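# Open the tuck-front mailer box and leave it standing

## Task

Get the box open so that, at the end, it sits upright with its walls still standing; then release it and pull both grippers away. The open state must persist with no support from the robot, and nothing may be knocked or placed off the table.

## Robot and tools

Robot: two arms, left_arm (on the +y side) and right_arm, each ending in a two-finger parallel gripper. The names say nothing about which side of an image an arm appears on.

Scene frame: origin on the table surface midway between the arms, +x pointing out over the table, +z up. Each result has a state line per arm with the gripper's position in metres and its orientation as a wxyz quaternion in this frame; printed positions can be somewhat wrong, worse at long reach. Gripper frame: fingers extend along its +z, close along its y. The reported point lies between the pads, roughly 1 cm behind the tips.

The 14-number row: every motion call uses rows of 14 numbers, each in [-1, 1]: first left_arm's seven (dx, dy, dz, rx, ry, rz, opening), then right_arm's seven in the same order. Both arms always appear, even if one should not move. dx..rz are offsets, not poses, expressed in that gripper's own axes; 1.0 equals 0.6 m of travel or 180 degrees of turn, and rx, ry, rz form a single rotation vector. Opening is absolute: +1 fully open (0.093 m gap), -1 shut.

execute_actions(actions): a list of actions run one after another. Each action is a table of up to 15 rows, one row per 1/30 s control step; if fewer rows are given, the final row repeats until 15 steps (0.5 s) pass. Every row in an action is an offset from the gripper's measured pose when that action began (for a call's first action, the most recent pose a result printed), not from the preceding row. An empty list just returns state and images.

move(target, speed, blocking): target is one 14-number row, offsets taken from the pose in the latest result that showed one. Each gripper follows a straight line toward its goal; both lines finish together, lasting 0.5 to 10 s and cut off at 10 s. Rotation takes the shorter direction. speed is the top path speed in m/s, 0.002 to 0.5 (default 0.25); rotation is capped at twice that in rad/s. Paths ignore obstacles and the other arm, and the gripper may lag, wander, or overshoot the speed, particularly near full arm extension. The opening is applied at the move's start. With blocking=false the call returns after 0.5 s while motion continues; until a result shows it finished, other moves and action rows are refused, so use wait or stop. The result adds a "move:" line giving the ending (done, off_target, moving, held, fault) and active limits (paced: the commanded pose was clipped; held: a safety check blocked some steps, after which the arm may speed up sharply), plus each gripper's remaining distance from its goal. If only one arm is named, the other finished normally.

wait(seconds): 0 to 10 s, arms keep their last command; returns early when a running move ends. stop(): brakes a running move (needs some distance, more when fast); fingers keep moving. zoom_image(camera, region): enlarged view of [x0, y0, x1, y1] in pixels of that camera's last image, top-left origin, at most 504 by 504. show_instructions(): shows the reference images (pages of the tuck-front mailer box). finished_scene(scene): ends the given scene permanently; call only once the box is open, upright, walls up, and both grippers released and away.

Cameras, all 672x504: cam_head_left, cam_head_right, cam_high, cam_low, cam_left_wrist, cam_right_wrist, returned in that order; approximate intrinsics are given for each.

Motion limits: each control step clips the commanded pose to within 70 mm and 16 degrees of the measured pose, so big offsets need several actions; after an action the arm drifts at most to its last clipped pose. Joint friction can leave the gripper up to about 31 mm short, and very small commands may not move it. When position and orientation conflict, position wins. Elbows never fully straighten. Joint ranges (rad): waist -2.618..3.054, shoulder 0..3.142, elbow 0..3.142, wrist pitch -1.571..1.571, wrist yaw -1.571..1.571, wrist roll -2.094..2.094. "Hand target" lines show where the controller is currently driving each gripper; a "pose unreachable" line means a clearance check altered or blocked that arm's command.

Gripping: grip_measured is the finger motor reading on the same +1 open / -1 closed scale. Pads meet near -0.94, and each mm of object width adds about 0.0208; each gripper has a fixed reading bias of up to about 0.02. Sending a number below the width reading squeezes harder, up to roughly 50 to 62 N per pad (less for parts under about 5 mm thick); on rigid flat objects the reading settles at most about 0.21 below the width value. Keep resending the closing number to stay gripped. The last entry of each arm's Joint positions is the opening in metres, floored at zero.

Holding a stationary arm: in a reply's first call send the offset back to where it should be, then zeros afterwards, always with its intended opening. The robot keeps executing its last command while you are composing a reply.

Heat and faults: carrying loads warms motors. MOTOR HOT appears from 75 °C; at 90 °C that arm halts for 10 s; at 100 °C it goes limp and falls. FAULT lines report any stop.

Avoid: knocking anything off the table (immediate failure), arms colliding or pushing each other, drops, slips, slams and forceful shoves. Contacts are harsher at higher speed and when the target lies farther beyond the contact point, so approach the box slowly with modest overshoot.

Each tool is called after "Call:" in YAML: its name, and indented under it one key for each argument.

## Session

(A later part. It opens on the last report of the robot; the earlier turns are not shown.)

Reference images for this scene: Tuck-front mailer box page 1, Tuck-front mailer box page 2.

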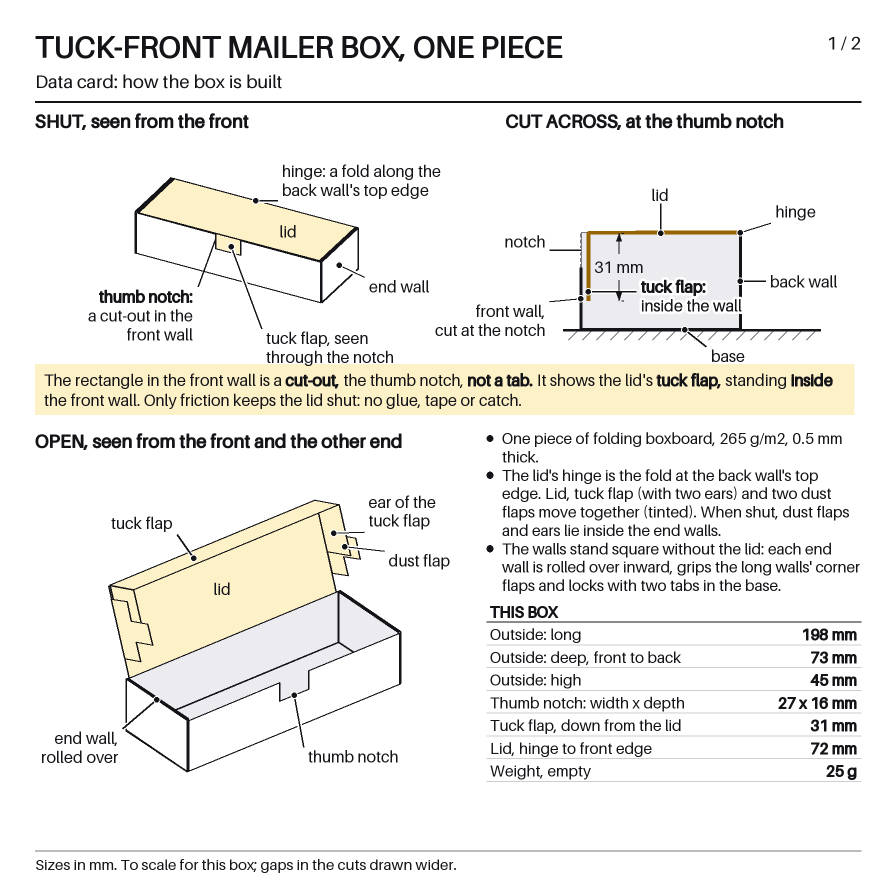

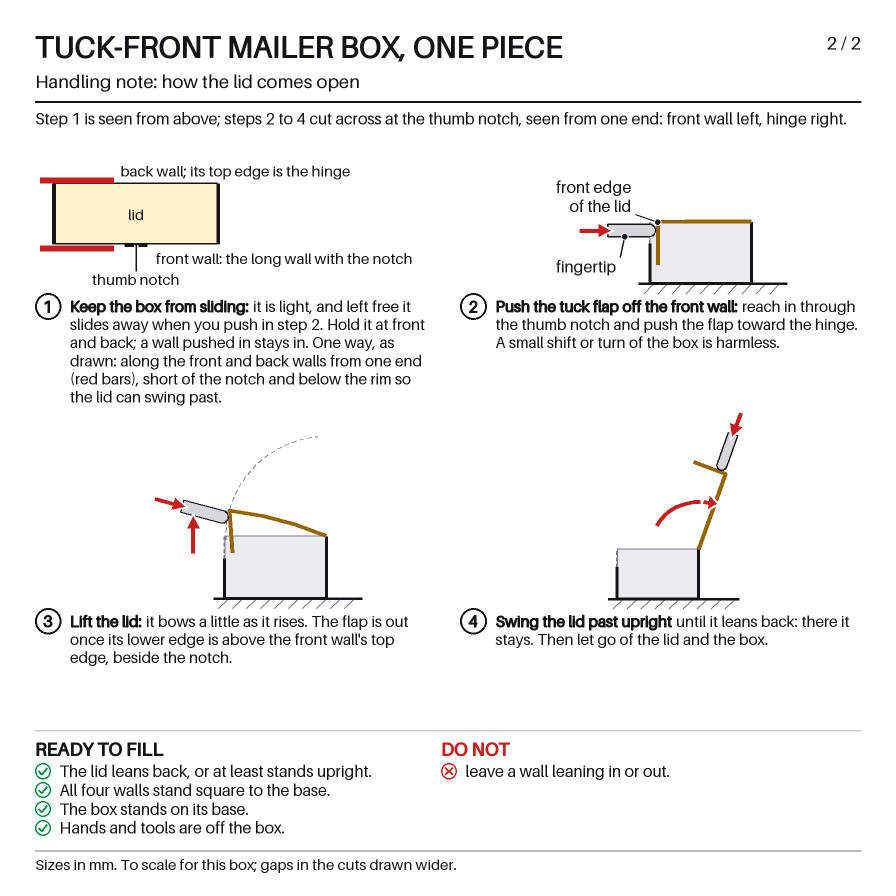

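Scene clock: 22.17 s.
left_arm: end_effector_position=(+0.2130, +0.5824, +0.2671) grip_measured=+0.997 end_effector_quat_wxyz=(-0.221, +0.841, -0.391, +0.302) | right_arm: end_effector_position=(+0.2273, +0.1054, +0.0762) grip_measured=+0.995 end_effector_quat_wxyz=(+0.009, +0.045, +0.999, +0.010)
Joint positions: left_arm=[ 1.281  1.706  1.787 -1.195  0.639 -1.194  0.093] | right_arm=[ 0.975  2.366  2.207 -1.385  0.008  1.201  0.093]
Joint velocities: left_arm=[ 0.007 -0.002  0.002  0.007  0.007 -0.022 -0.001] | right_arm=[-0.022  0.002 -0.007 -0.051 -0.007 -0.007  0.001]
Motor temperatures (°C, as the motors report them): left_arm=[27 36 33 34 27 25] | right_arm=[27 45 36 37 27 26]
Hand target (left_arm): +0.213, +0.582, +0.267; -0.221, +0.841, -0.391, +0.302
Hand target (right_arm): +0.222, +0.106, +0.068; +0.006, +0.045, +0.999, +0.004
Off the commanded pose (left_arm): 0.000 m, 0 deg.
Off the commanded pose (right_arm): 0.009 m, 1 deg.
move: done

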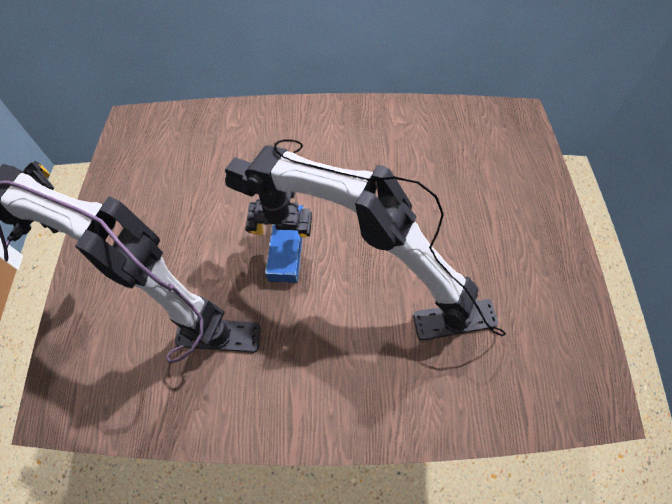

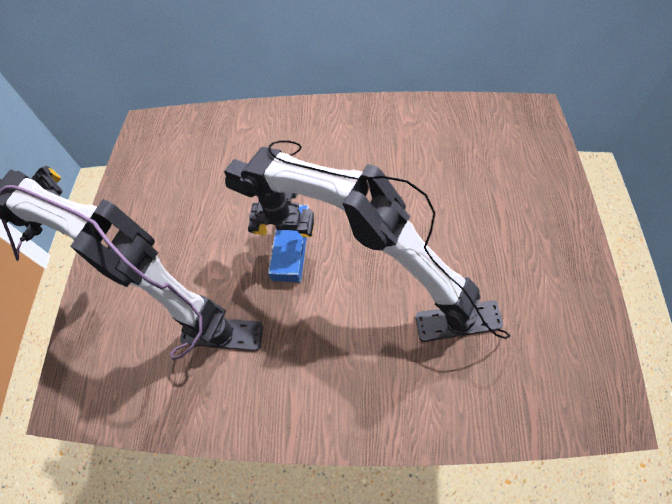

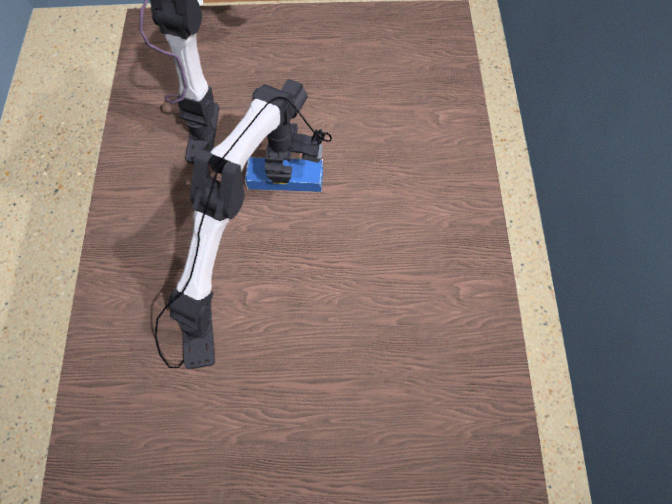

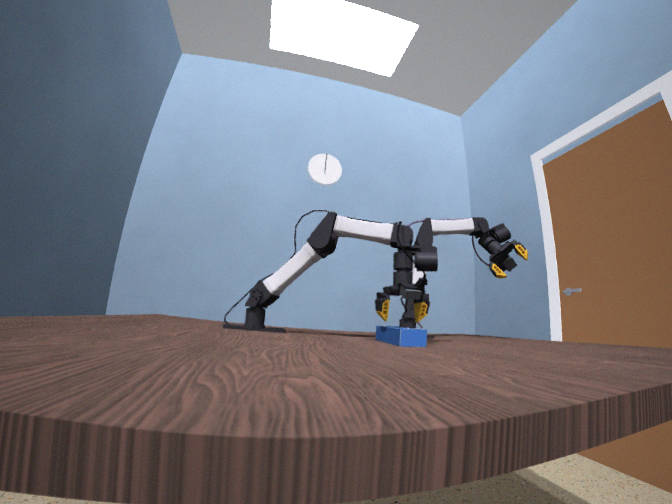

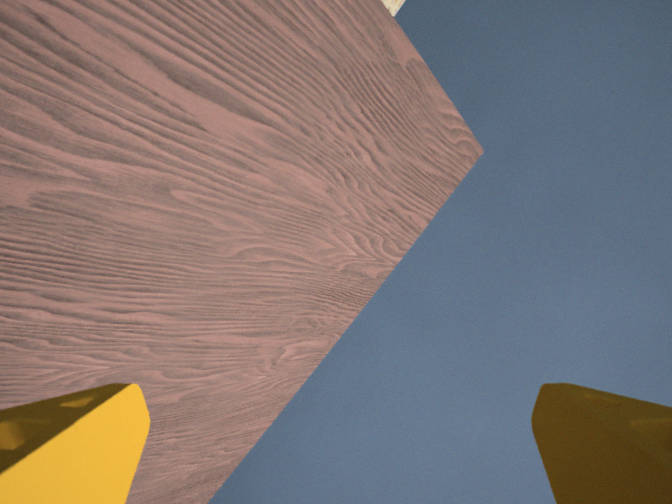

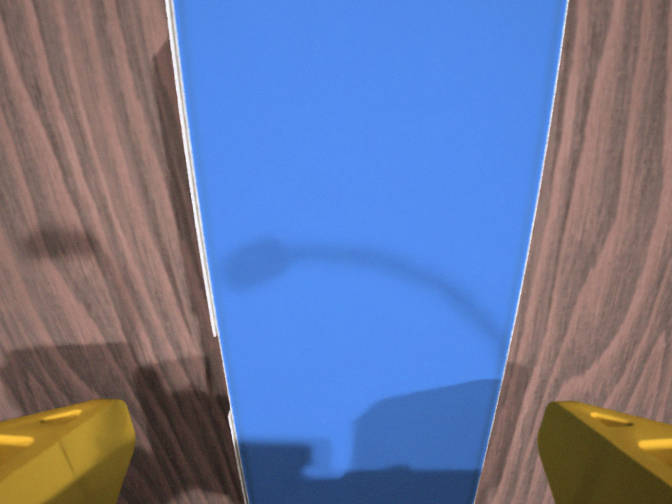

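Call:
move:
  target: [0,0,0,0,0,0,1, 0,-0.025,0.09,0,0,0,1]
  speed: 0.04

Call:
move:
  target: [0,0,0,0,0,0,1, 0,0,0,0,0,0,0.52]

Call:
move:
  target: [0,0,0,0,0,0,1, -0.335,-0.19,-0.02,0,0,-0.27,0.52]
  speed: 0.08

Scene clock: 26.17 s.
left_arm: end_effector_position=(+0.2130, +0.5824, +0.2671) grip_measured=+0.997 end_effector_quat_wxyz=(-0.221, +0.841, -0.391, +0.302) | right_arm: end_effector_position=(+0.2220, +0.0949, +0.0195) grip_measured=+0.995 end_effector_quat_wxyz=(+0.007, +0.044, +0.999, +0.006)
Joint positions: left_arm=[ 1.281  1.706  1.787 -1.195  0.639 -1.194  0.093] | right_arm=[ 0.975  2.331  1.92  -1.143  0.008  1.199  0.093]
Joint velocities: left_arm=[-0.007  0.002 -0.012 -0.007  0.022 -0.007 -0.001] | right_arm=[-0.007  0.002 -0.007 -0.022 -0.022 -0.037  0.001]
Motor temperatures (°C, as the motors report them): left_arm=[27 36 34 34 27 25] | right_arm=[27 47 36 37 27 26]
Hand target (left_arm): +0.213, +0.582, +0.267; -0.221, +0.841, -0.391, +0.302
Hand target (right_arm): +0.226, +0.091, +0.022; +0.009, +0.045, +0.999, +0.010
Off the commanded pose (left_arm): 0.000 m, 0 deg.
Off the commanded pose (right_arm): 0.006 m, 1 deg.
move: done

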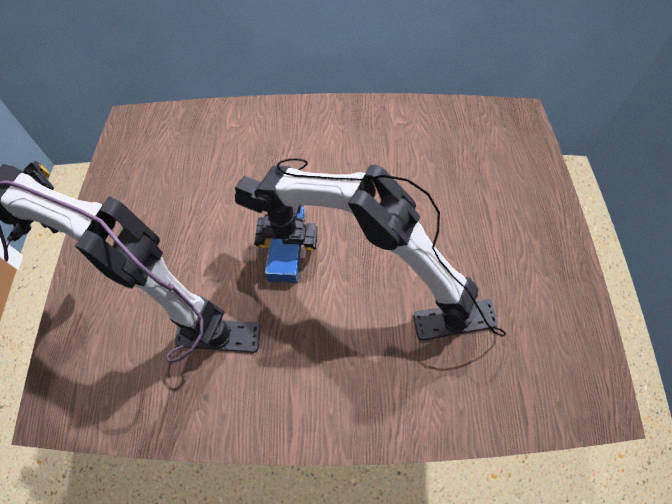

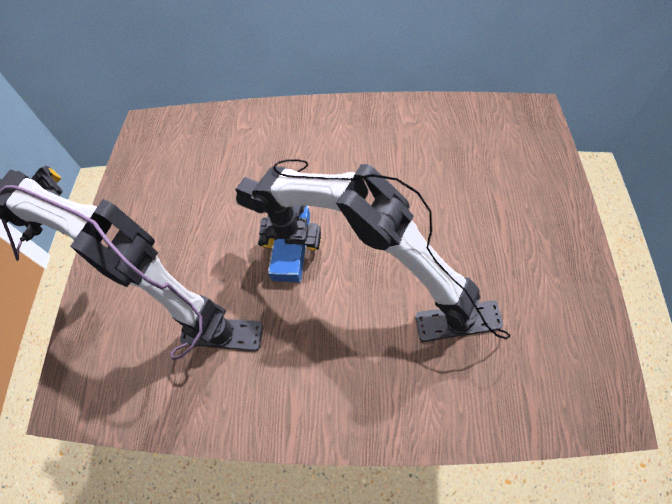

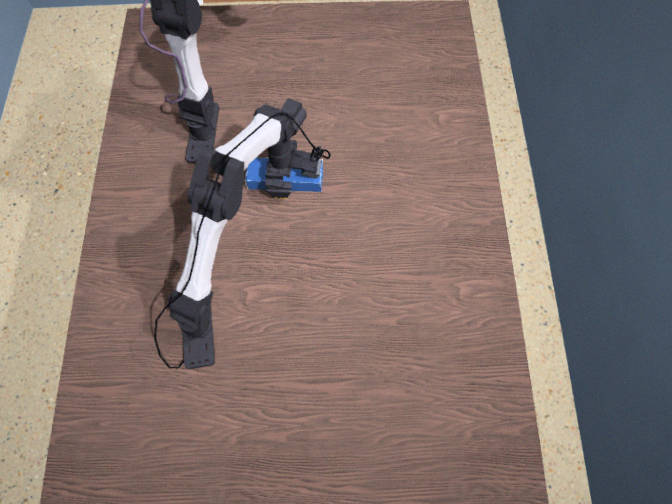

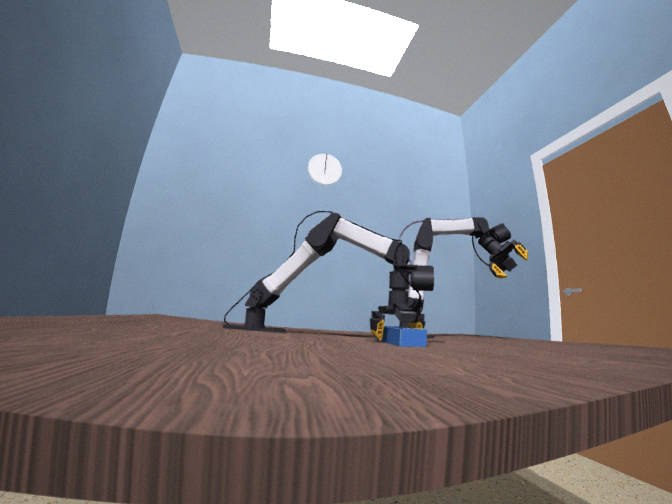

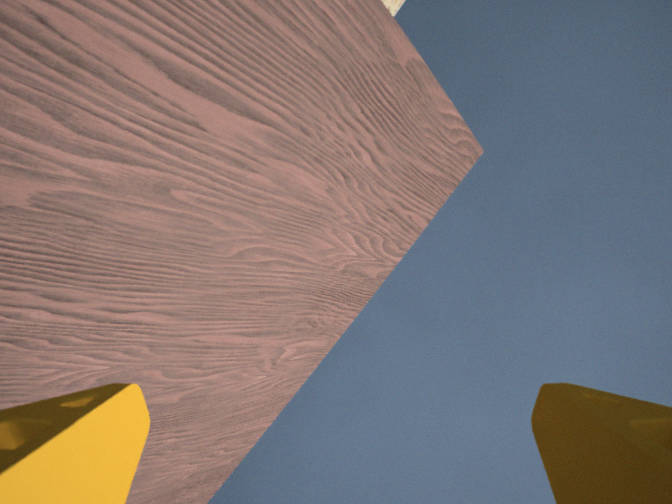

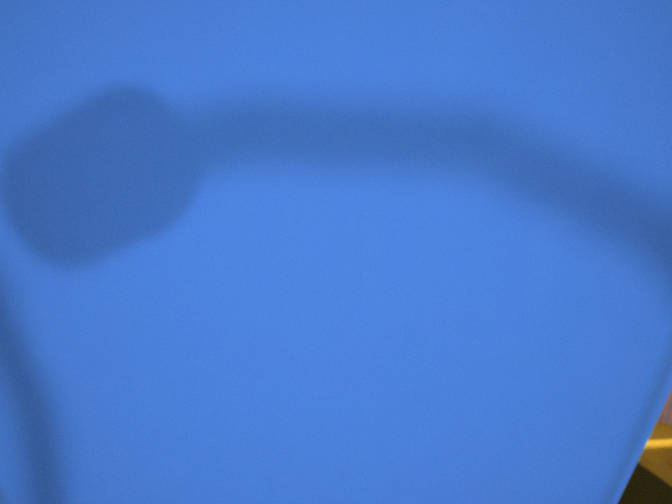

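Scene clock: 26.67 s.
left_arm: end_effector_position=(+0.2130, +0.5824, +0.2671) grip_measured=+0.997 end_effector_quat_wxyz=(-0.221, +0.841, -0.391, +0.302) | right_arm: end_effector_position=(+0.2220, +0.0949, +0.0195) grip_measured=+0.527 end_effector_quat_wxyz=(+0.007, +0.044, +0.999, +0.006)
Joint positions: left_arm=[ 1.281  1.706  1.787 -1.195  0.639 -1.194  0.093] | right_arm=[ 0.975  2.331  1.92  -1.143  0.008  1.199  0.07 ]
Joint velocities: left_arm=[-0.017 -0.012  0.017  0.022 -0.022 -0.066 -0.   ] | right_arm=[-0.002  0.017 -0.007 -0.037 -0.007  0.007 -0.   ]
Motor temperatures (°C, as the motors report them): left_arm=[27 36 34 34 27 25] | right_arm=[27 48 36 37 27 26]
Hand target (left_arm): +0.213, +0.582, +0.267; -0.221, +0.841, -0.391, +0.302
Hand target (right_arm): +0.222, +0.095, +0.019; +0.007, +0.044, +0.999, +0.006
Off the commanded pose (left_arm): 0.000 m, 0 deg.
Off the commanded pose (right_arm): 0.000 m, 0 deg.
move: done

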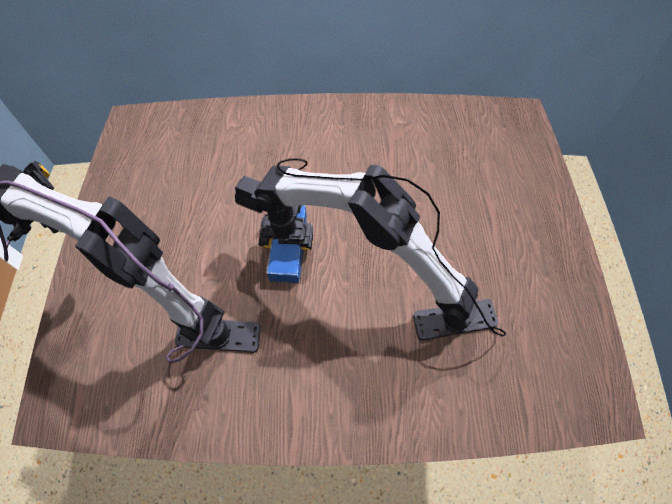

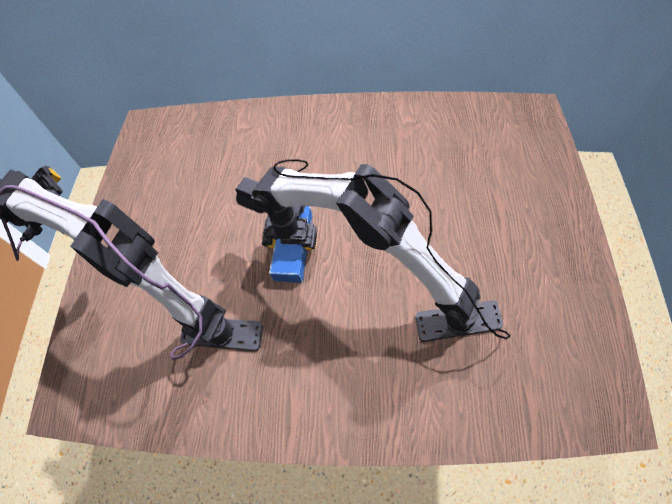

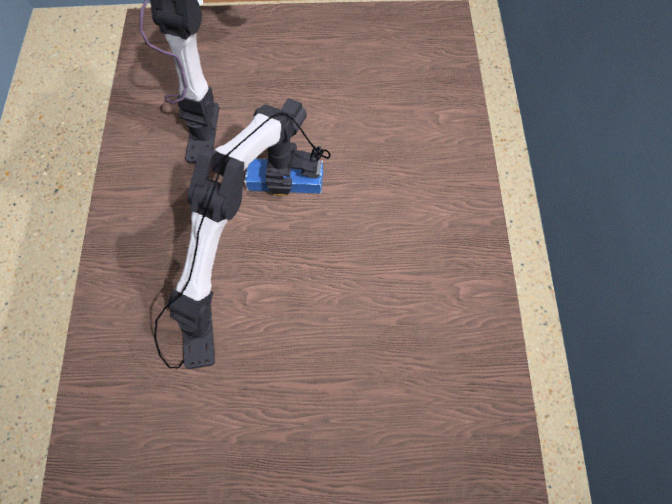

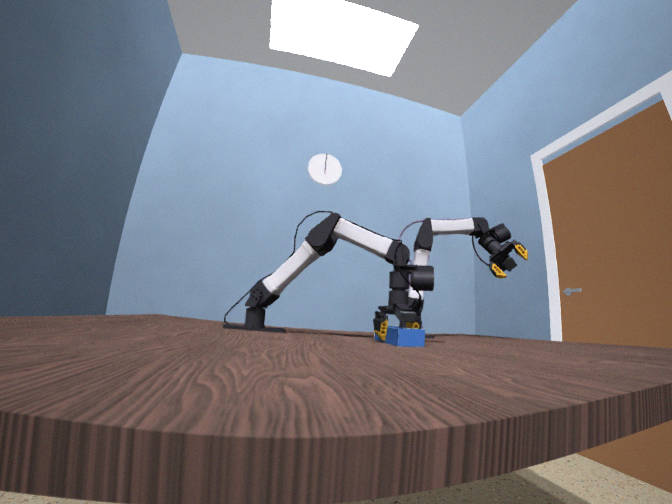

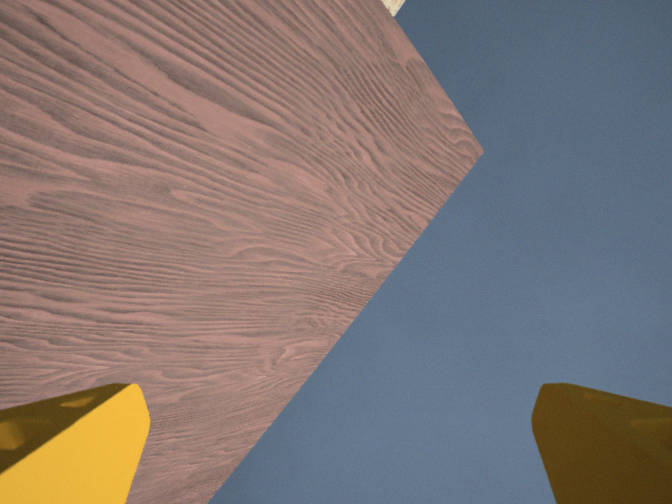

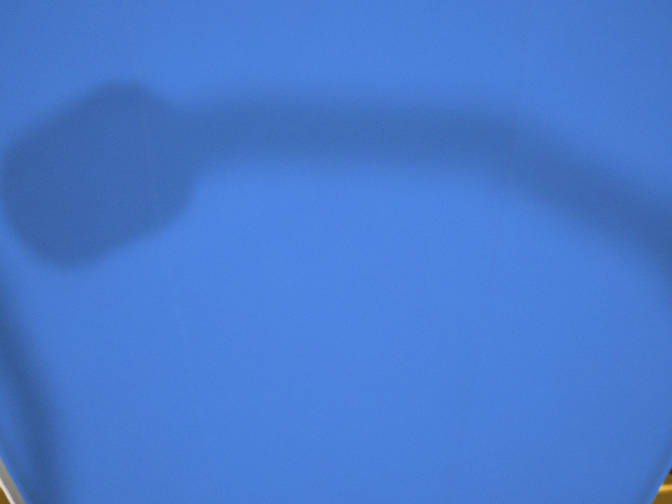

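Scene clock: 32.43 s.
left_arm: end_effector_position=(+0.2130, +0.5824, +0.2671) grip_measured=+0.997 end_effector_quat_wxyz=(-0.221, +0.841, -0.391, +0.302) | right_arm: end_effector_position=(+0.4102, -0.0343, +0.0289) grip_measured=+0.527 end_effector_quat_wxyz=(+0.006, -0.368, +0.930, -0.003)
Joint positions: left_arm=[ 1.281  1.706  1.787 -1.195  0.639 -1.194  0.093] | right_arm=[ 0.484  2.461  2.187 -1.288  0.008 -0.134  0.07 ]
Joint velocities: left_arm=[ 0.002  0.007 -0.022 -0.095 -0.037  0.007  0.   ] | right_arm=[-0.002 -0.002 -0.027 -0.081 -0.037 -0.125  0.001]
Motor temperatures (°C, as the motors report them): left_arm=[27 36 34 34 27 25] | right_arm=[27 50 37 36 27 26]
Hand target (left_arm): +0.213, +0.582, +0.267; -0.221, +0.841, -0.391, +0.302
Hand target (right_arm): +0.415, -0.034, +0.032; +0.009, -0.371, +0.929, -0.002
Off the commanded pose (left_arm): 0.000 m, 0 deg.
Off the commanded pose (right_arm): 0.005 m, 1 deg.
move: done

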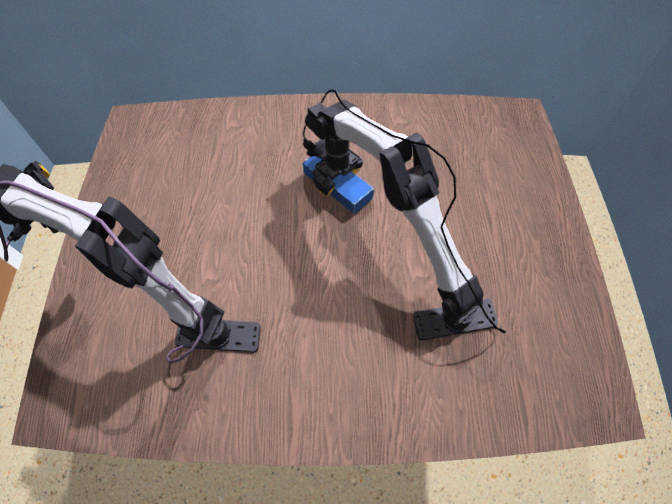

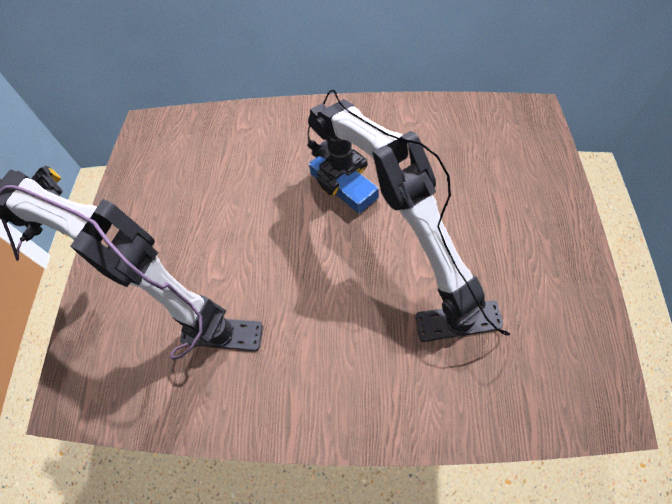

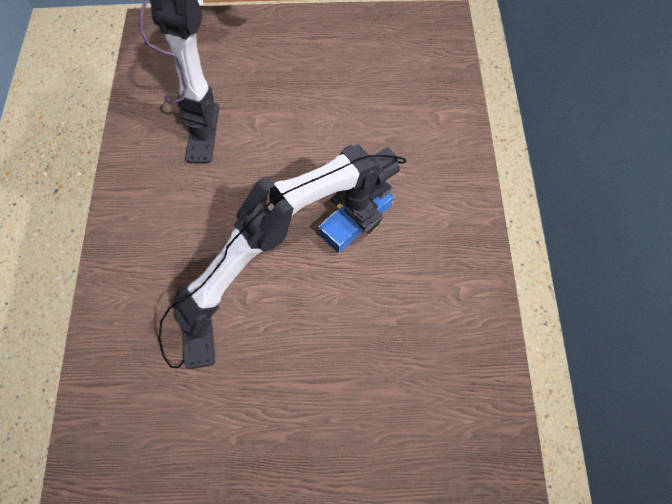

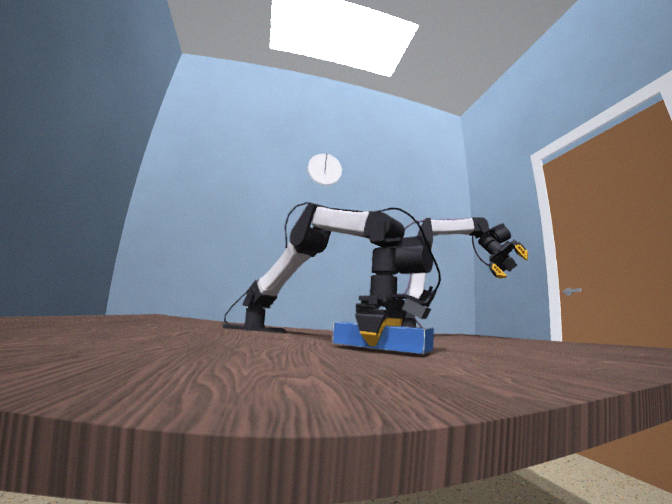

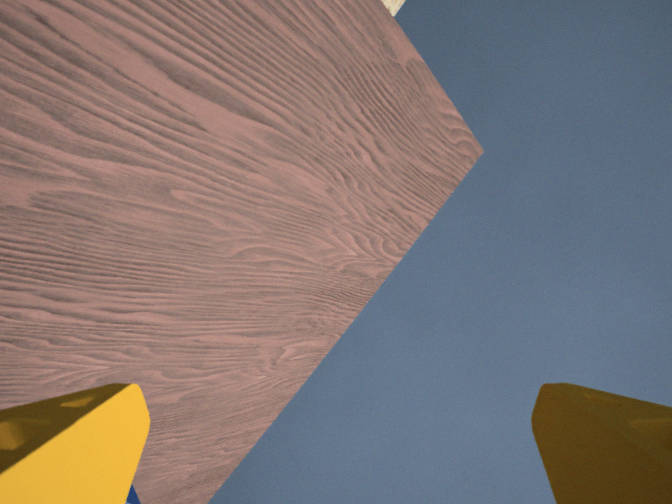

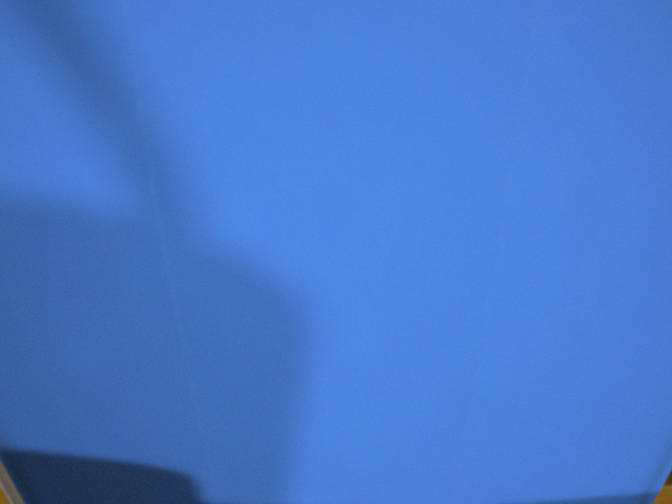

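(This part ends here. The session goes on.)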